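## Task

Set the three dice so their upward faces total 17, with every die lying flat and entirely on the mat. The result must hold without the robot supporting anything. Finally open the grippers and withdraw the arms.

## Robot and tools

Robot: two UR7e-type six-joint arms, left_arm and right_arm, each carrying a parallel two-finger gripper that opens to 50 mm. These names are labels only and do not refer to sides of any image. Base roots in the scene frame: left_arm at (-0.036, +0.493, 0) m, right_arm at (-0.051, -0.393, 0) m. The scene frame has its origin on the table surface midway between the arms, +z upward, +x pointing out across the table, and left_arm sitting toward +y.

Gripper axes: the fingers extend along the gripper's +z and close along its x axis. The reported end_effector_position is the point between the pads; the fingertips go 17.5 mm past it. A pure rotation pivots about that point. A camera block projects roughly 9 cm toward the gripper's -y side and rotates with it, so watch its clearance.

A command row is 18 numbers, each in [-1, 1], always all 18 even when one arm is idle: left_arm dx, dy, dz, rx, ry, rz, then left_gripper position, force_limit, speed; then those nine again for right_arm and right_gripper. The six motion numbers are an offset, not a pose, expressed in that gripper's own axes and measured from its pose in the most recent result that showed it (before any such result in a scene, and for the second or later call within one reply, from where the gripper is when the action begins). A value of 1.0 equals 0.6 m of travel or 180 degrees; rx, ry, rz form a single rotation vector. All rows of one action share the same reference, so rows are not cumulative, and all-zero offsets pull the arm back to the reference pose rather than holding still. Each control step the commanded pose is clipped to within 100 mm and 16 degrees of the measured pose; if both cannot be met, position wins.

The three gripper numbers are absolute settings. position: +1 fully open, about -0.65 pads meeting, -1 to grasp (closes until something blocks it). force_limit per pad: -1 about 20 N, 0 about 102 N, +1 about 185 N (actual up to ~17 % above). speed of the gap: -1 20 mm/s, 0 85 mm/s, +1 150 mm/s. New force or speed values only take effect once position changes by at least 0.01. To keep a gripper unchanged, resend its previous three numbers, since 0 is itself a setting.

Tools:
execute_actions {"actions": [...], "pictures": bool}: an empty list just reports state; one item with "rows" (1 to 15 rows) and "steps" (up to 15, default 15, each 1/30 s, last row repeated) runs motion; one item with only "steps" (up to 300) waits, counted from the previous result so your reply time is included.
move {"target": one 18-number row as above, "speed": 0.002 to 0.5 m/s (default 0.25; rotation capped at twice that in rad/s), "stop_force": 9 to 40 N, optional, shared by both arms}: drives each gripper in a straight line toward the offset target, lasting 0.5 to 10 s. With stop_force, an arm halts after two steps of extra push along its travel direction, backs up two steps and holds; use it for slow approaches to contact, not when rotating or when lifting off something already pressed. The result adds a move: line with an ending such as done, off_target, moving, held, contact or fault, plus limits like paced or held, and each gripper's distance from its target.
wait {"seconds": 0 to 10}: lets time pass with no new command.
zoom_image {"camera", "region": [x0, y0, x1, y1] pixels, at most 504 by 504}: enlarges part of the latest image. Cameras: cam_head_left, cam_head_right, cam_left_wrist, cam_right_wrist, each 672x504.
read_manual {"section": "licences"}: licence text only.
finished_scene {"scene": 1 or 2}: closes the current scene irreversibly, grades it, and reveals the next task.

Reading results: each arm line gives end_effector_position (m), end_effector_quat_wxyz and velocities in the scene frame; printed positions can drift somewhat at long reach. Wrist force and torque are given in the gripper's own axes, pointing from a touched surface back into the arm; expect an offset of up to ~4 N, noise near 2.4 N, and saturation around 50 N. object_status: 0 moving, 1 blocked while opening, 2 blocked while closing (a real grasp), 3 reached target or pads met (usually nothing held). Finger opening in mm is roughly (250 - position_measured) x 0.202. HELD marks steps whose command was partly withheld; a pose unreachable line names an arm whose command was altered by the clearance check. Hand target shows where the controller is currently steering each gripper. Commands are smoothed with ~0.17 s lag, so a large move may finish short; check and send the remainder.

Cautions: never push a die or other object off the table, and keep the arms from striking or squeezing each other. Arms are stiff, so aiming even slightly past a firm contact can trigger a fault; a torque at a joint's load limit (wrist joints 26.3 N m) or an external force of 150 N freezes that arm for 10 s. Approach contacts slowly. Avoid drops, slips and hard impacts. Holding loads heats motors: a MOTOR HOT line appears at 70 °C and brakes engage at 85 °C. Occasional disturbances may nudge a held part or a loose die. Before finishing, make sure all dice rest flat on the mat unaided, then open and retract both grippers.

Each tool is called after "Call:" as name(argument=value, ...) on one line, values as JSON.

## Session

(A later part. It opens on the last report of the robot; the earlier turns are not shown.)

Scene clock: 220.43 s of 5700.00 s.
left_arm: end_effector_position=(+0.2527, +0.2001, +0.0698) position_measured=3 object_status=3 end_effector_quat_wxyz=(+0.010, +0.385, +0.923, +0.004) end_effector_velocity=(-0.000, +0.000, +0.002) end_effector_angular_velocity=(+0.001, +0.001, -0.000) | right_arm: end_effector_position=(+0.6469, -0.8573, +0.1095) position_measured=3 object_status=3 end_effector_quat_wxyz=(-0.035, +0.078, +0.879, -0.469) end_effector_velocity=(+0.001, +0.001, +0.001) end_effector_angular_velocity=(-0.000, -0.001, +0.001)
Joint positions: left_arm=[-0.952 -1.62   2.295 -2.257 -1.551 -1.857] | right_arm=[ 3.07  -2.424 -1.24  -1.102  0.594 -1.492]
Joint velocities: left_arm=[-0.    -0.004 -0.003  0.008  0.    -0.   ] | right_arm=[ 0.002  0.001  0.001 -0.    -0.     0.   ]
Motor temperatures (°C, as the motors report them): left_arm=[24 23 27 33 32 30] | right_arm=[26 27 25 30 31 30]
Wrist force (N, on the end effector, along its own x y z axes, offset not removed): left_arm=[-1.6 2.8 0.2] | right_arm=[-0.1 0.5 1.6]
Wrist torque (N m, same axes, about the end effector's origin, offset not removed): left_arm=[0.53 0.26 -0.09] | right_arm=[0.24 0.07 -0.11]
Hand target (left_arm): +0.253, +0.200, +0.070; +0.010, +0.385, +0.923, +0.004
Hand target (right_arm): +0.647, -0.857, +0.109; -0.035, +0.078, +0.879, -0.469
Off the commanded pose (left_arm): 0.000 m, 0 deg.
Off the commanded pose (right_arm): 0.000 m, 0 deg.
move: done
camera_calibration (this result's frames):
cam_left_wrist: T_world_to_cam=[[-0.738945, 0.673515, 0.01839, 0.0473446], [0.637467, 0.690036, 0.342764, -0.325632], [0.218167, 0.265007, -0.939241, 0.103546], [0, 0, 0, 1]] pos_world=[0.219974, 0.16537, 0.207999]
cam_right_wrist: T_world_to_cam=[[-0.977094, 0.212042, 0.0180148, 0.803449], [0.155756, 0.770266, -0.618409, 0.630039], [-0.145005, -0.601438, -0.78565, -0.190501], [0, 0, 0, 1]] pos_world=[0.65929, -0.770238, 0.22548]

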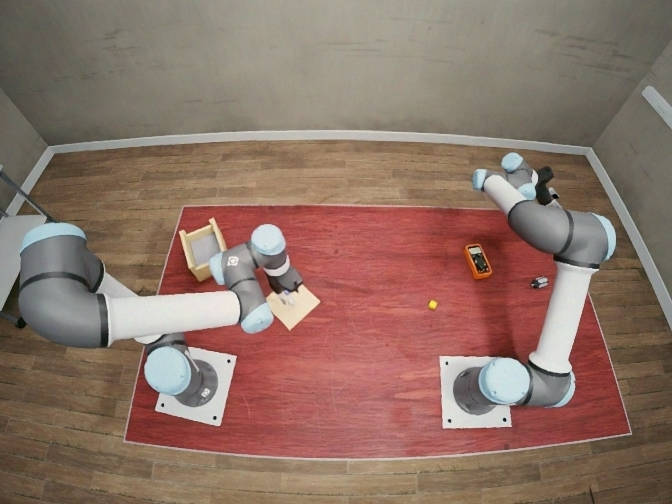

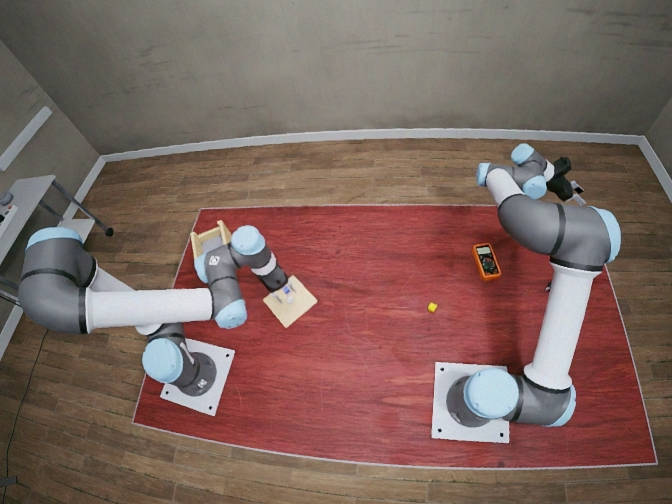

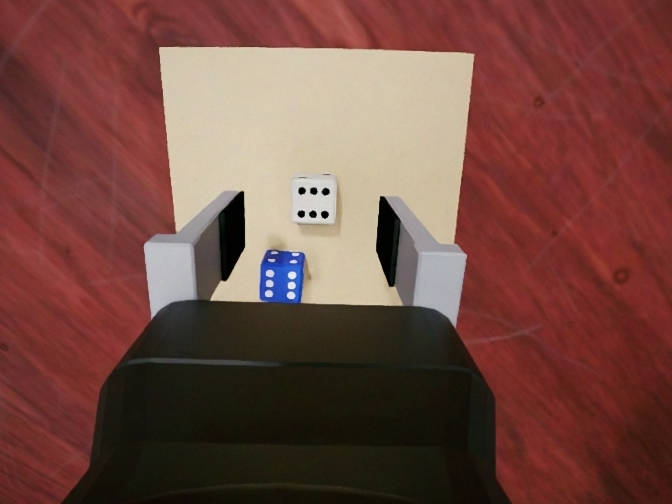

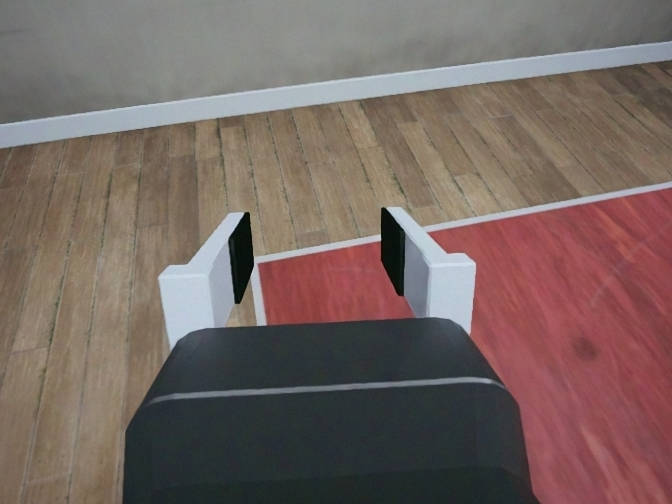

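Call:
move(target=[-0.558,-0.575,0.025,0,0,-0.11,1,0,-0.5,0,0,0,0,0,0,1,0,0])

Scene clock: 231.30 s of 5700.00 s.
left_arm: end_effector_position=(+0.2440, -0.2802, +0.0549) position_measured=3 object_status=3 end_effector_quat_wxyz=(+0.011, +0.220, +0.975, +0.003) end_effector_velocity=(+0.000, -0.002, -0.000) end_effector_angular_velocity=(+0.004, +0.001, +0.000) | right_arm: end_effector_position=(+0.6469, -0.8573, +0.1095) position_measured=3 object_status=3 end_effector_quat_wxyz=(-0.035, +0.078, +0.879, -0.469) end_effector_velocity=(+0.000, +0.000, -0.000) end_effector_angular_velocity=(+0.000, +0.000, +0.001)
Joint positions: left_arm=[-1.252 -0.726  1.03  -1.879 -1.548 -2.502] | right_arm=[ 3.07  -2.424 -1.24  -1.102  0.594 -1.492]
Joint velocities: left_arm=[-0.     0.009 -0.017  0.012 -0.001 -0.001] | right_arm=[ 0. -0. -0.  0.  0. -0.]
Motor temperatures (°C, as the motors report them): left_arm=[24 23 27 33 32 30] | right_arm=[26 27 25 30 31 30]
Wrist force (N, on the end effector, along its own x y z axes, offset not removed): left_arm=[-2.1 2.6 2.0] | right_arm=[2.6 1.4 1.5]
Wrist torque (N m, same axes, about the end effector's origin, offset not removed): left_arm=[0.51 0.41 -0.10] | right_arm=[0.43 -0.53 -0.22]
Hand target (left_arm): +0.244, -0.280, +0.055; +0.011, +0.220, +0.975, +0.003
Hand target (right_arm): +0.647, -0.857, +0.109; -0.035, +0.078, +0.879, -0.469
Off the commanded pose (left_arm): 0.001 m, 0 deg.
Off the commanded pose (right_arm): 0.000 m, 0 deg.
After step 90, 5.27 s passed at rest.
move: done
camera_calibration (this result's frames):
cam_left_wrist: T_world_to_cam=[[-0.923368, 0.383684, 0.0133452, 0.328826], [0.365453, 0.867781, 0.336749, 0.133001], [0.117625, 0.31582, -0.9415, 0.25766], [0, 0, 0, 1]] pos_world=[0.224715, -0.322955, 0.193411]
cam_right_wrist: T_world_to_cam=[[-0.977094, 0.212042, 0.0180151, 0.803449], [0.155756, 0.770267, -0.618409, 0.630039], [-0.145005, -0.601438, -0.78565, -0.190501], [0, 0, 0, 1]] pos_world=[0.65929, -0.770238, 0.22548]

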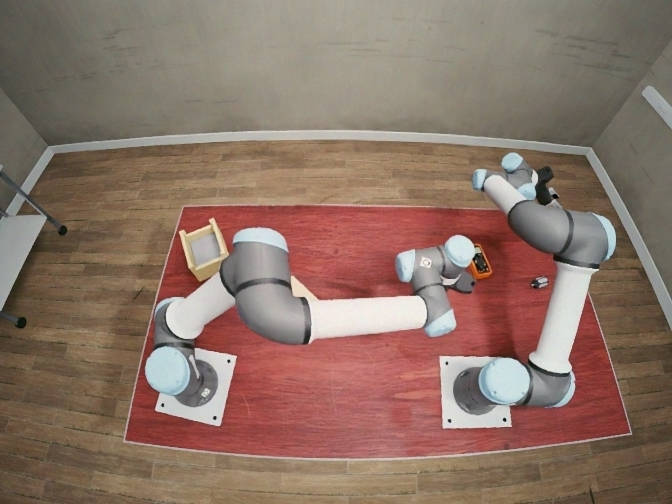

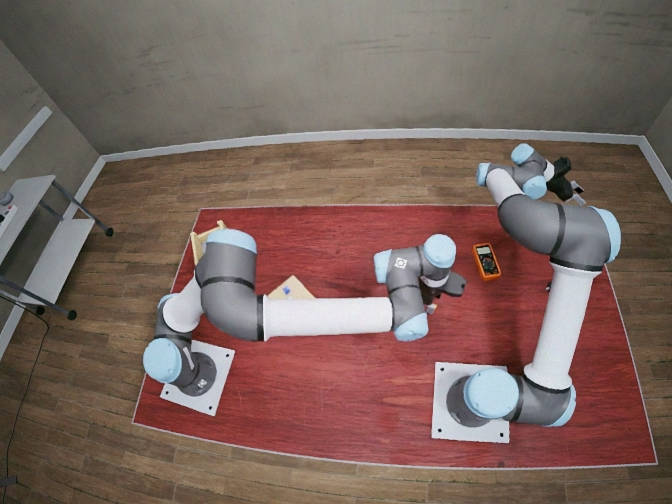

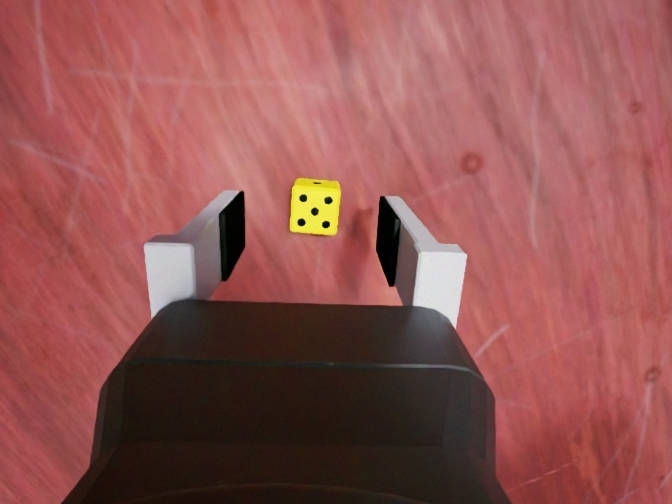

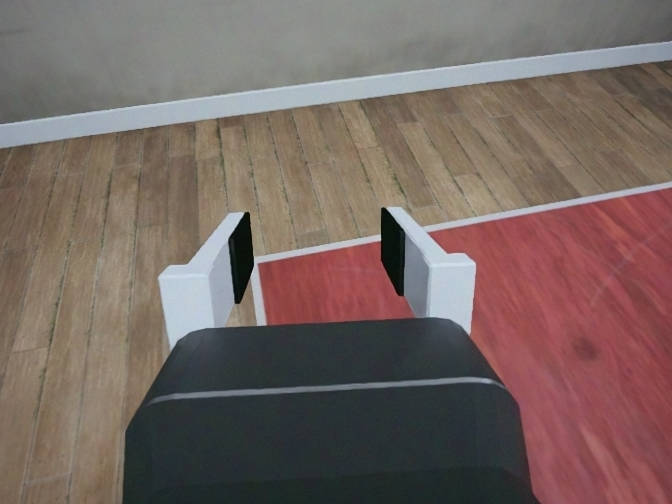

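Call:
move(target=[0.002,0.003,0.051,0,0,0.015,1,0,-0.5,0,0,0,0,0,0,1,0,0], speed=0.04)

Call:
move(target=[0,0,0,0,0,0,-1,-0.5,-0.5,0,0,0,0,0,0,1,0,0])

Call:
move(target=[0,0,-0.07,0,0,0,-1,-0.5,-0.5,0,0,0,0,0,0,1,0,0], speed=0.1)

Call:
move(target=[0.375,0.65,0.02,0,0,0.095,-1,-0.5,-0.5,0,0,0,0,0,0,1,0,0])

Scene clock: 242.47 s of 5700.00 s.
left_arm: end_effector_position=(+0.2444, -0.2782, +0.0246) position_measured=3 object_status=3 end_effector_quat_wxyz=(+0.011, +0.243, +0.970, +0.003) end_effector_velocity=(-0.000, +0.000, -0.002) end_effector_angular_velocity=(-0.000, -0.000, -0.004) | right_arm: end_effector_position=(+0.6469, -0.8573, +0.1095) position_measured=3 object_status=3 end_effector_quat_wxyz=(-0.035, +0.078, +0.879, -0.469) end_effector_velocity=(+0.000, +0.000, -0.000) end_effector_angular_velocity=(-0.000, -0.000, +0.000)
Joint positions: left_arm=[-1.249 -0.702  1.066 -1.94  -1.548 -2.453] | right_arm=[ 3.07  -2.424 -1.24  -1.102  0.594 -1.492]
Joint velocities: left_arm=[-0.     0.002  0.003 -0.005 -0.     0.004] | right_arm=[ 0.    -0.    -0.     0.001 -0.     0.   ]
Motor temperatures (°C, as the motors report them): left_arm=[24 23 27 33 32 30] | right_arm=[26 27 25 30 31 30]
Wrist force (N, on the end effector, along its own x y z axes, offset not removed): left_arm=[-2.4 2.3 0.6] | right_arm=[-1.8 0.3 3.2]
Wrist torque (N m, same axes, about the end effector's origin, offset not removed): left_arm=[0.45 0.43 -0.06] | right_arm=[0.17 0.21 -0.06]
Hand target (left_arm): +0.244, -0.278, +0.024; +0.011, +0.243, +0.970, +0.003
Hand target (right_arm): +0.647, -0.857, +0.109; -0.035, +0.078, +0.879, -0.469
Off the commanded pose (left_arm): 0.000 m, 0 deg.
Off the commanded pose (right_arm): 0.000 m, 0 deg.
After step 90, 7.03 s passed at rest.
move: done
camera_calibration (this result's frames):
cam_left_wrist: T_world_to_cam=[[-0.904442, 0.426373, 0.0138465, 0.336015], [0.405591, 0.849392, 0.337681, 0.126317], [0.132217, 0.311029, -0.941159, 0.223479], [0, 0, 0, 1]] pos_world=[0.223125, -0.320069, 0.163022]
cam_right_wrist: T_world_to_cam=[[-0.977094, 0.212042, 0.0180149, 0.803449], [0.155756, 0.770267, -0.618409, 0.630039], [-0.145005, -0.601438, -0.78565, -0.190501], [0, 0, 0, 1]] pos_world=[0.65929, -0.770238, 0.225481]

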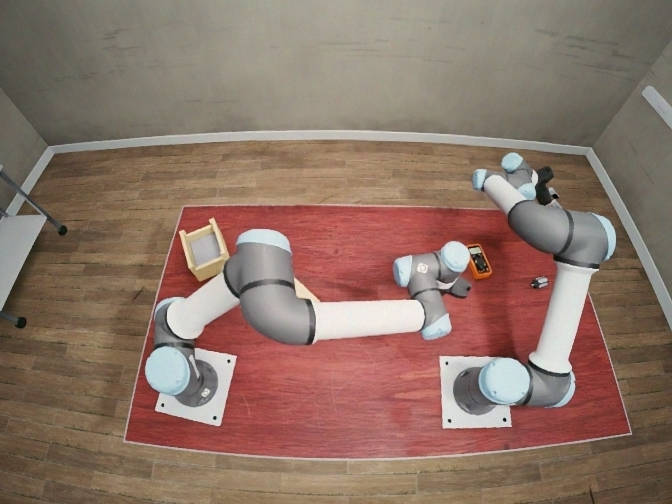

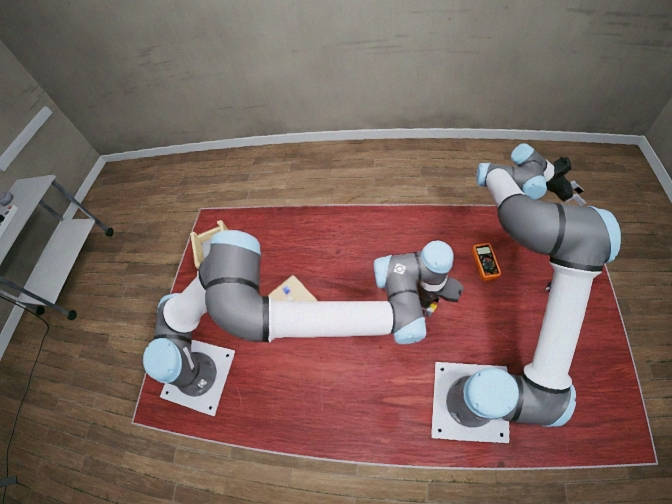

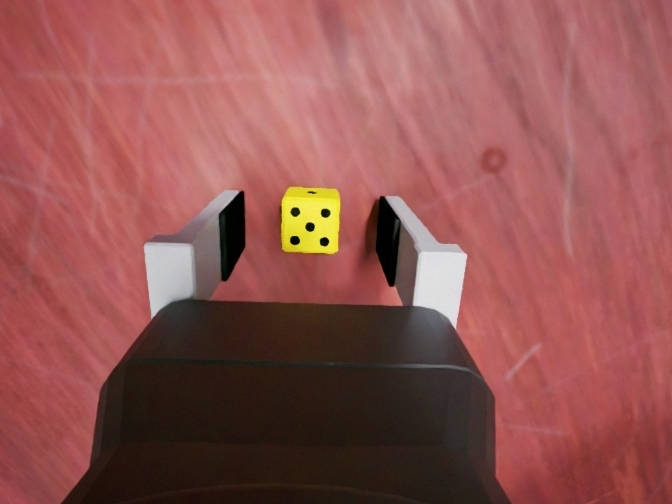

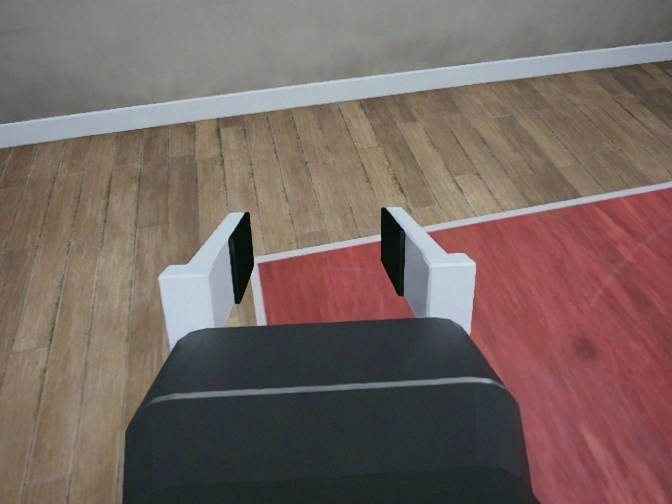

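Scene clock: 243.30 s of 5700.00 s.
left_arm: end_effector_position=(+0.2444, -0.2781, +0.0246) position_measured=158 object_status=2 end_effector_quat_wxyz=(+0.011, +0.243, +0.970, +0.003) end_effector_velocity=(+0.000, +0.000, -0.000) end_effector_angular_velocity=(+0.001, +0.000, +0.001) | right_arm: end_effector_position=(+0.6469, -0.8573, +0.1095) position_measured=3 object_status=3 end_effector_quat_wxyz=(-0.035, +0.078, +0.879, -0.469) end_effector_velocity=(-0.001, -0.001, -0.000) end_effector_angular_velocity=(+0.000, +0.000, -0.001)
Joint positions: left_arm=[-1.249 -0.702  1.066 -1.94  -1.548 -2.453] | right_arm=[ 3.07  -2.424 -1.24  -1.102  0.594 -1.492]
Joint velocities: left_arm=[ 0.     0.    -0.     0.001  0.    -0.   ] | right_arm=[-0.001 -0.    -0.     0.     0.     0.   ]
Motor temperatures (°C, as the motors report them): left_arm=[24 23 27 33 32 30] | right_arm=[26 27 25 30 31 30]
Wrist force (N, on the end effector, along its own x y z axes, offset not removed): left_arm=[-3.1 2.9 0.9] | right_arm=[0.9 2.4 0.6]
Wrist torque (N m, same axes, about the end effector's origin, offset not removed): left_arm=[0.56 0.58 -0.05] | right_arm=[0.43 -0.28 -0.18]
Hand target (left_arm): +0.244, -0.278, +0.025; +0.011, +0.243, +0.970, +0.003
Hand target (right_arm): +0.647, -0.857, +0.109; -0.035, +0.078, +0.879, -0.469
Off the commanded pose (left_arm): 0.000 m, 0 deg.
Off the commanded pose (right_arm): 0.000 m, 0 deg.
move: done
camera_calibration (this result's frames):
cam_left_wrist: T_world_to_cam=[[-0.90442, 0.426419, 0.013859, 0.33602], [0.405636, 0.849364, 0.337698, 0.126293], [0.132229, 0.311042, -0.941153, 0.223466], [0, 0, 0, 1]] pos_world=[0.223126, -0.320062, 0.16301]
cam_right_wrist: T_world_to_cam=[[-0.977094, 0.212042, 0.0180148, 0.803449], [0.155756, 0.770267, -0.618409, 0.630039], [-0.145005, -0.601438, -0.78565, -0.190501], [0, 0, 0, 1]] pos_world=[0.65929, -0.770238, 0.225481]

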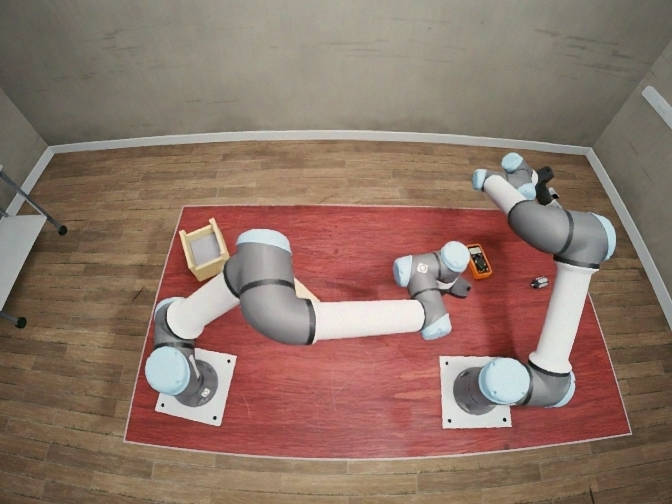

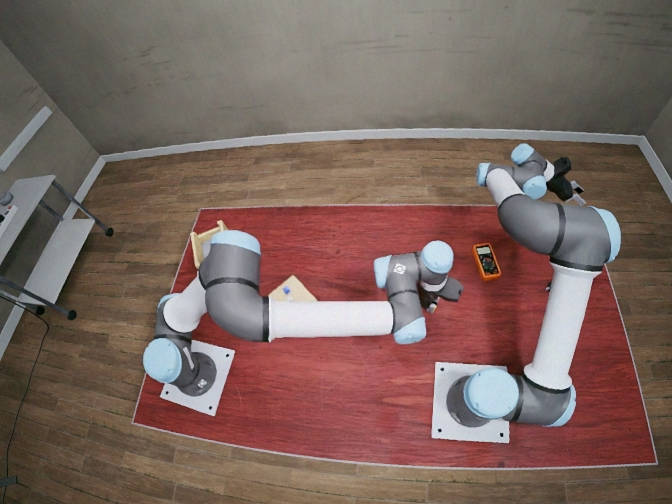

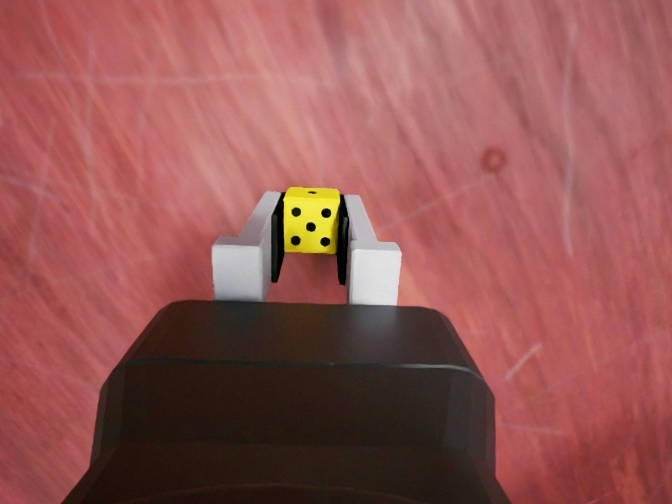

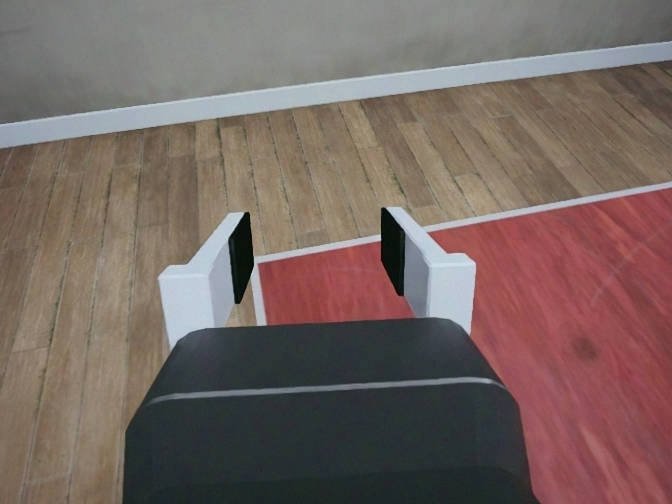

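Scene clock: 244.23 s of 5700.00 s.
left_arm: end_effector_position=(+0.2435, -0.2781, +0.0664) position_measured=158 object_status=2 end_effector_quat_wxyz=(+0.011, +0.243, +0.970, +0.003) end_effector_velocity=(-0.000, -0.000, +0.001) end_effector_angular_velocity=(+0.001, +0.000, +0.000) | right_arm: end_effector_position=(+0.6469, -0.8573, +0.1095) position_measured=3 object_status=3 end_effector_quat_wxyz=(-0.035, +0.078, +0.879, -0.469) end_effector_velocity=(-0.000, -0.000, -0.000) end_effector_angular_velocity=(-0.000, -0.000, -0.000)
Joint positions: left_arm=[-1.251 -0.739  1.023 -1.86  -1.548 -2.454] | right_arm=[ 3.07  -2.424 -1.24  -1.102  0.594 -1.492]
Joint velocities: left_arm=[-0.    -0.    -0.003  0.004 -0.    -0.001] | right_arm=[-0.    -0.    -0.     0.001 -0.    -0.   ]
Motor temperatures (°C, as the motors report them): left_arm=[24 23 27 33 32 30] | right_arm=[26 27 25 30 31 30]
Wrist force (N, on the end effector, along its own x y z axes, offset not removed): left_arm=[-2.9 2.6 1.4] | right_arm=[-1.1 1.6 0.6]
Wrist torque (N m, same axes, about the end effector's origin, offset not removed): left_arm=[0.49 0.53 -0.09] | right_arm=[0.31 0.19 -0.24]
Hand target (left_arm): +0.243, -0.278, +0.067; +0.011, +0.243, +0.970, +0.003
Hand target (right_arm): +0.647, -0.857, +0.109; -0.035, +0.078, +0.879, -0.469
Off the commanded pose (left_arm): 0.000 m, 0 deg.
Off the commanded pose (right_arm): 0.000 m, 0 deg.
move: done
camera_calibration (this result's frames):
cam_left_wrist: T_world_to_cam=[[-0.904421, 0.426417, 0.0138454, 0.33455], [0.405633, 0.849376, 0.337672, 0.112545], [0.132229, 0.311014, -0.941162, 0.262891], [0, 0, 0, 1]] pos_world=[0.22216, -0.320013, 0.204788]
cam_right_wrist: T_world_to_cam=[[-0.977094, 0.212043, 0.0180149, 0.803449], [0.155756, 0.770266, -0.618409, 0.630039], [-0.145005, -0.601438, -0.78565, -0.190501], [0, 0, 0, 1]] pos_world=[0.65929, -0.770238, 0.22548]

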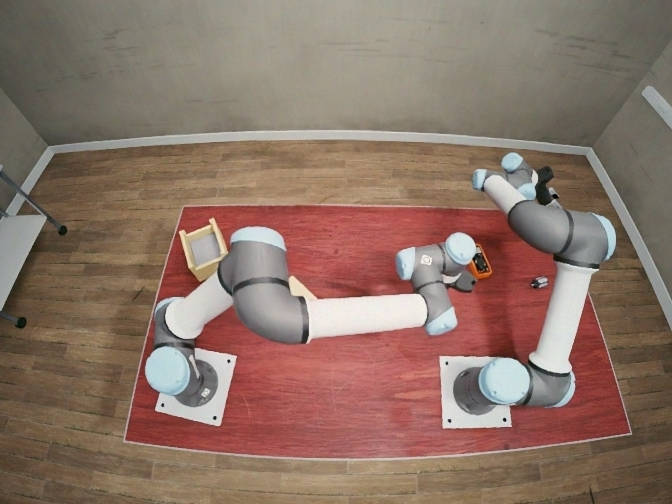

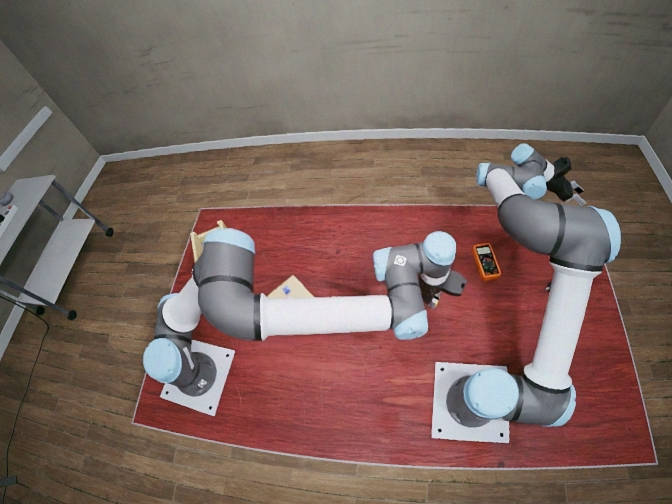

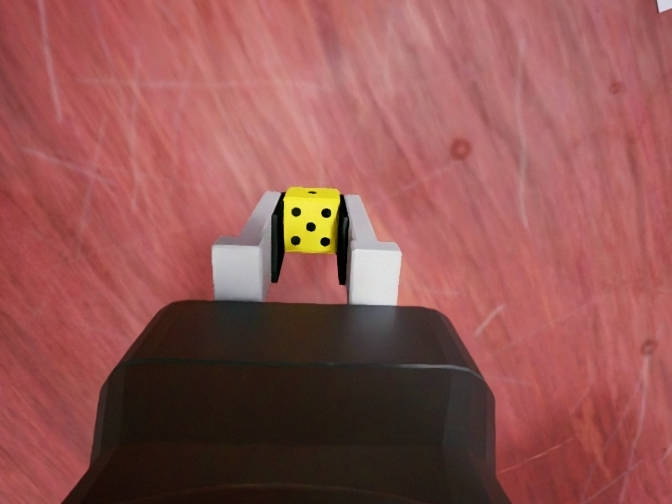

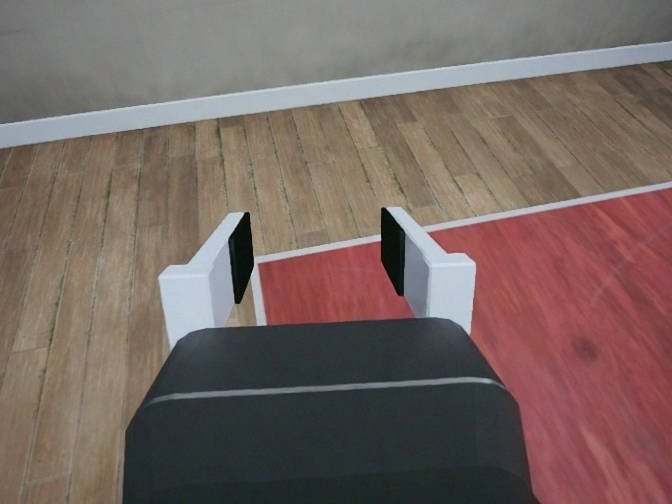

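Scene clock: 246.70 s of 5700.00 s.
left_arm: end_effector_position=(+0.2290, +0.1716, +0.0535) position_measured=158 object_status=2 end_effector_quat_wxyz=(+0.010, +0.385, +0.923, +0.004) end_effector_velocity=(-0.000, +0.002, +0.001) end_effector_angular_velocity=(-0.002, -0.001, -0.001) | right_arm: end_effector_position=(+0.6469, -0.8573, +0.1095) position_measured=3 object_status=3 end_effector_quat_wxyz=(-0.035, +0.078, +0.879, -0.469) end_effector_velocity=(-0.000, -0.000, +0.000) end_effector_angular_velocity=(-0.000, +0.000, -0.000)
Joint positions: left_arm=[-1.039 -1.578  2.309 -2.311 -1.55  -1.945] | right_arm=[ 3.07  -2.424 -1.24  -1.102  0.594 -1.492]
Joint velocities: left_arm=[ 0.002 -0.007  0.004  0.001 -0.     0.003] | right_arm=[-0.     0.001 -0.    -0.001 -0.    -0.   ]
Motor temperatures (°C, as the motors report them): left_arm=[24 23 27 33 32 30] | right_arm=[26 27 25 30 31 30]
Wrist force (N, on the end effector, along its own x y z axes, offset not removed): left_arm=[-3.1 2.3 2.3] | right_arm=[2.7 1.1 0.5]
Wrist torque (N m, same axes, about the end effector's origin, offset not removed): left_arm=[0.44 0.52 -0.11] | right_arm=[0.34 -0.54 -0.20]
Hand target (left_arm): +0.229, +0.172, +0.054; +0.011, +0.385, +0.923, +0.004
Hand target (right_arm): +0.647, -0.857, +0.109; -0.035, +0.078, +0.879, -0.469
Off the commanded pose (left_arm): 0.001 m, 0 deg.
Off the commanded pose (right_arm): 0.000 m, 0 deg.
move: done
camera_calibration (this result's frames):
cam_left_wrist: T_world_to_cam=[[-0.73921, 0.673234, 0.0180068, 0.0494299], [0.63711, 0.690378, 0.342738, -0.285197], [0.218312, 0.264828, -0.939258, 0.100931], [0, 0, 0, 1]] pos_world=[0.196207, 0.136887, 0.191658]
cam_right_wrist: T_world_to_cam=[[-0.977094, 0.212043, 0.0180146, 0.803449], [0.155757, 0.770266, -0.618409, 0.630039], [-0.145005, -0.601438, -0.78565, -0.190501], [0, 0, 0, 1]] pos_world=[0.65929, -0.770238, 0.225481]

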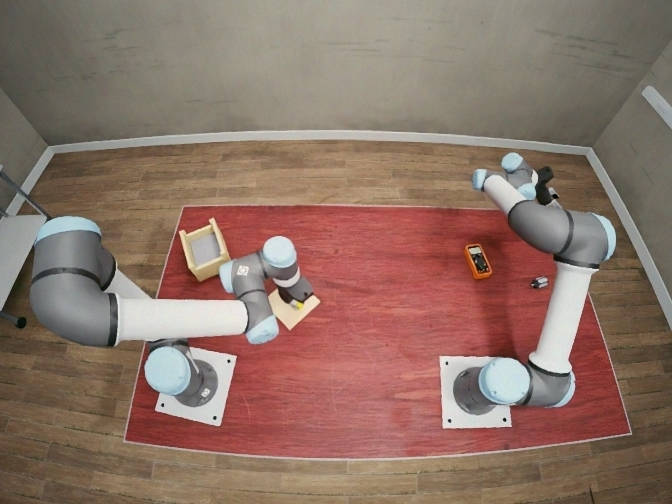

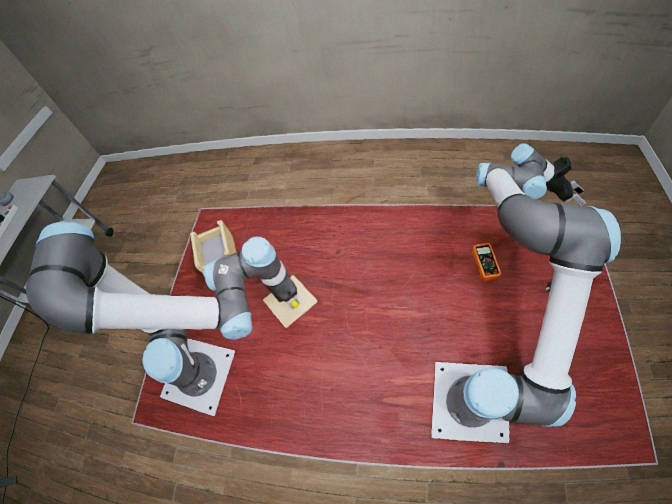

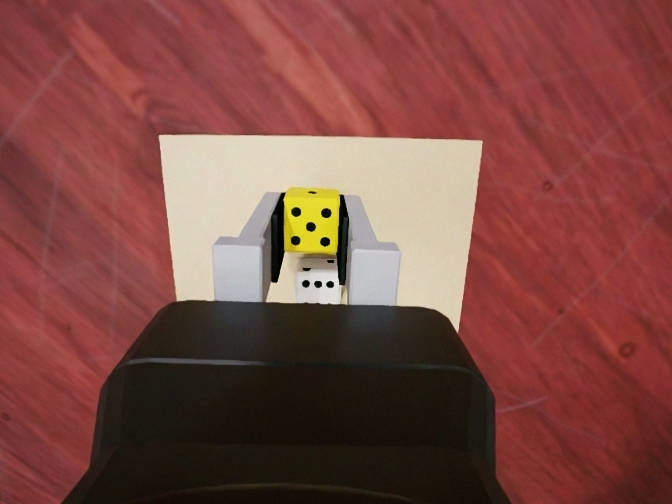

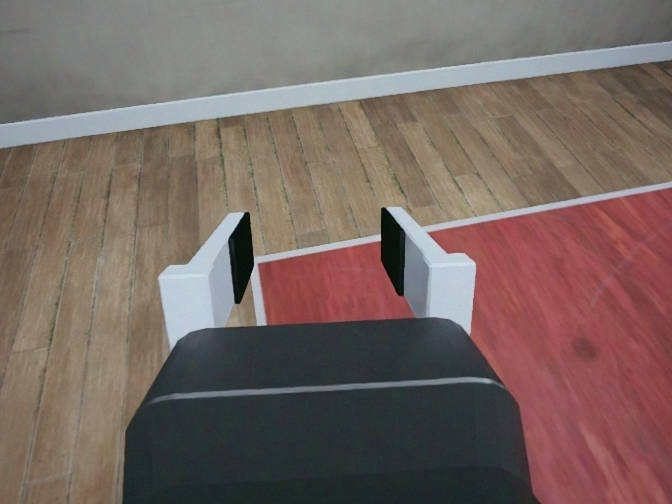

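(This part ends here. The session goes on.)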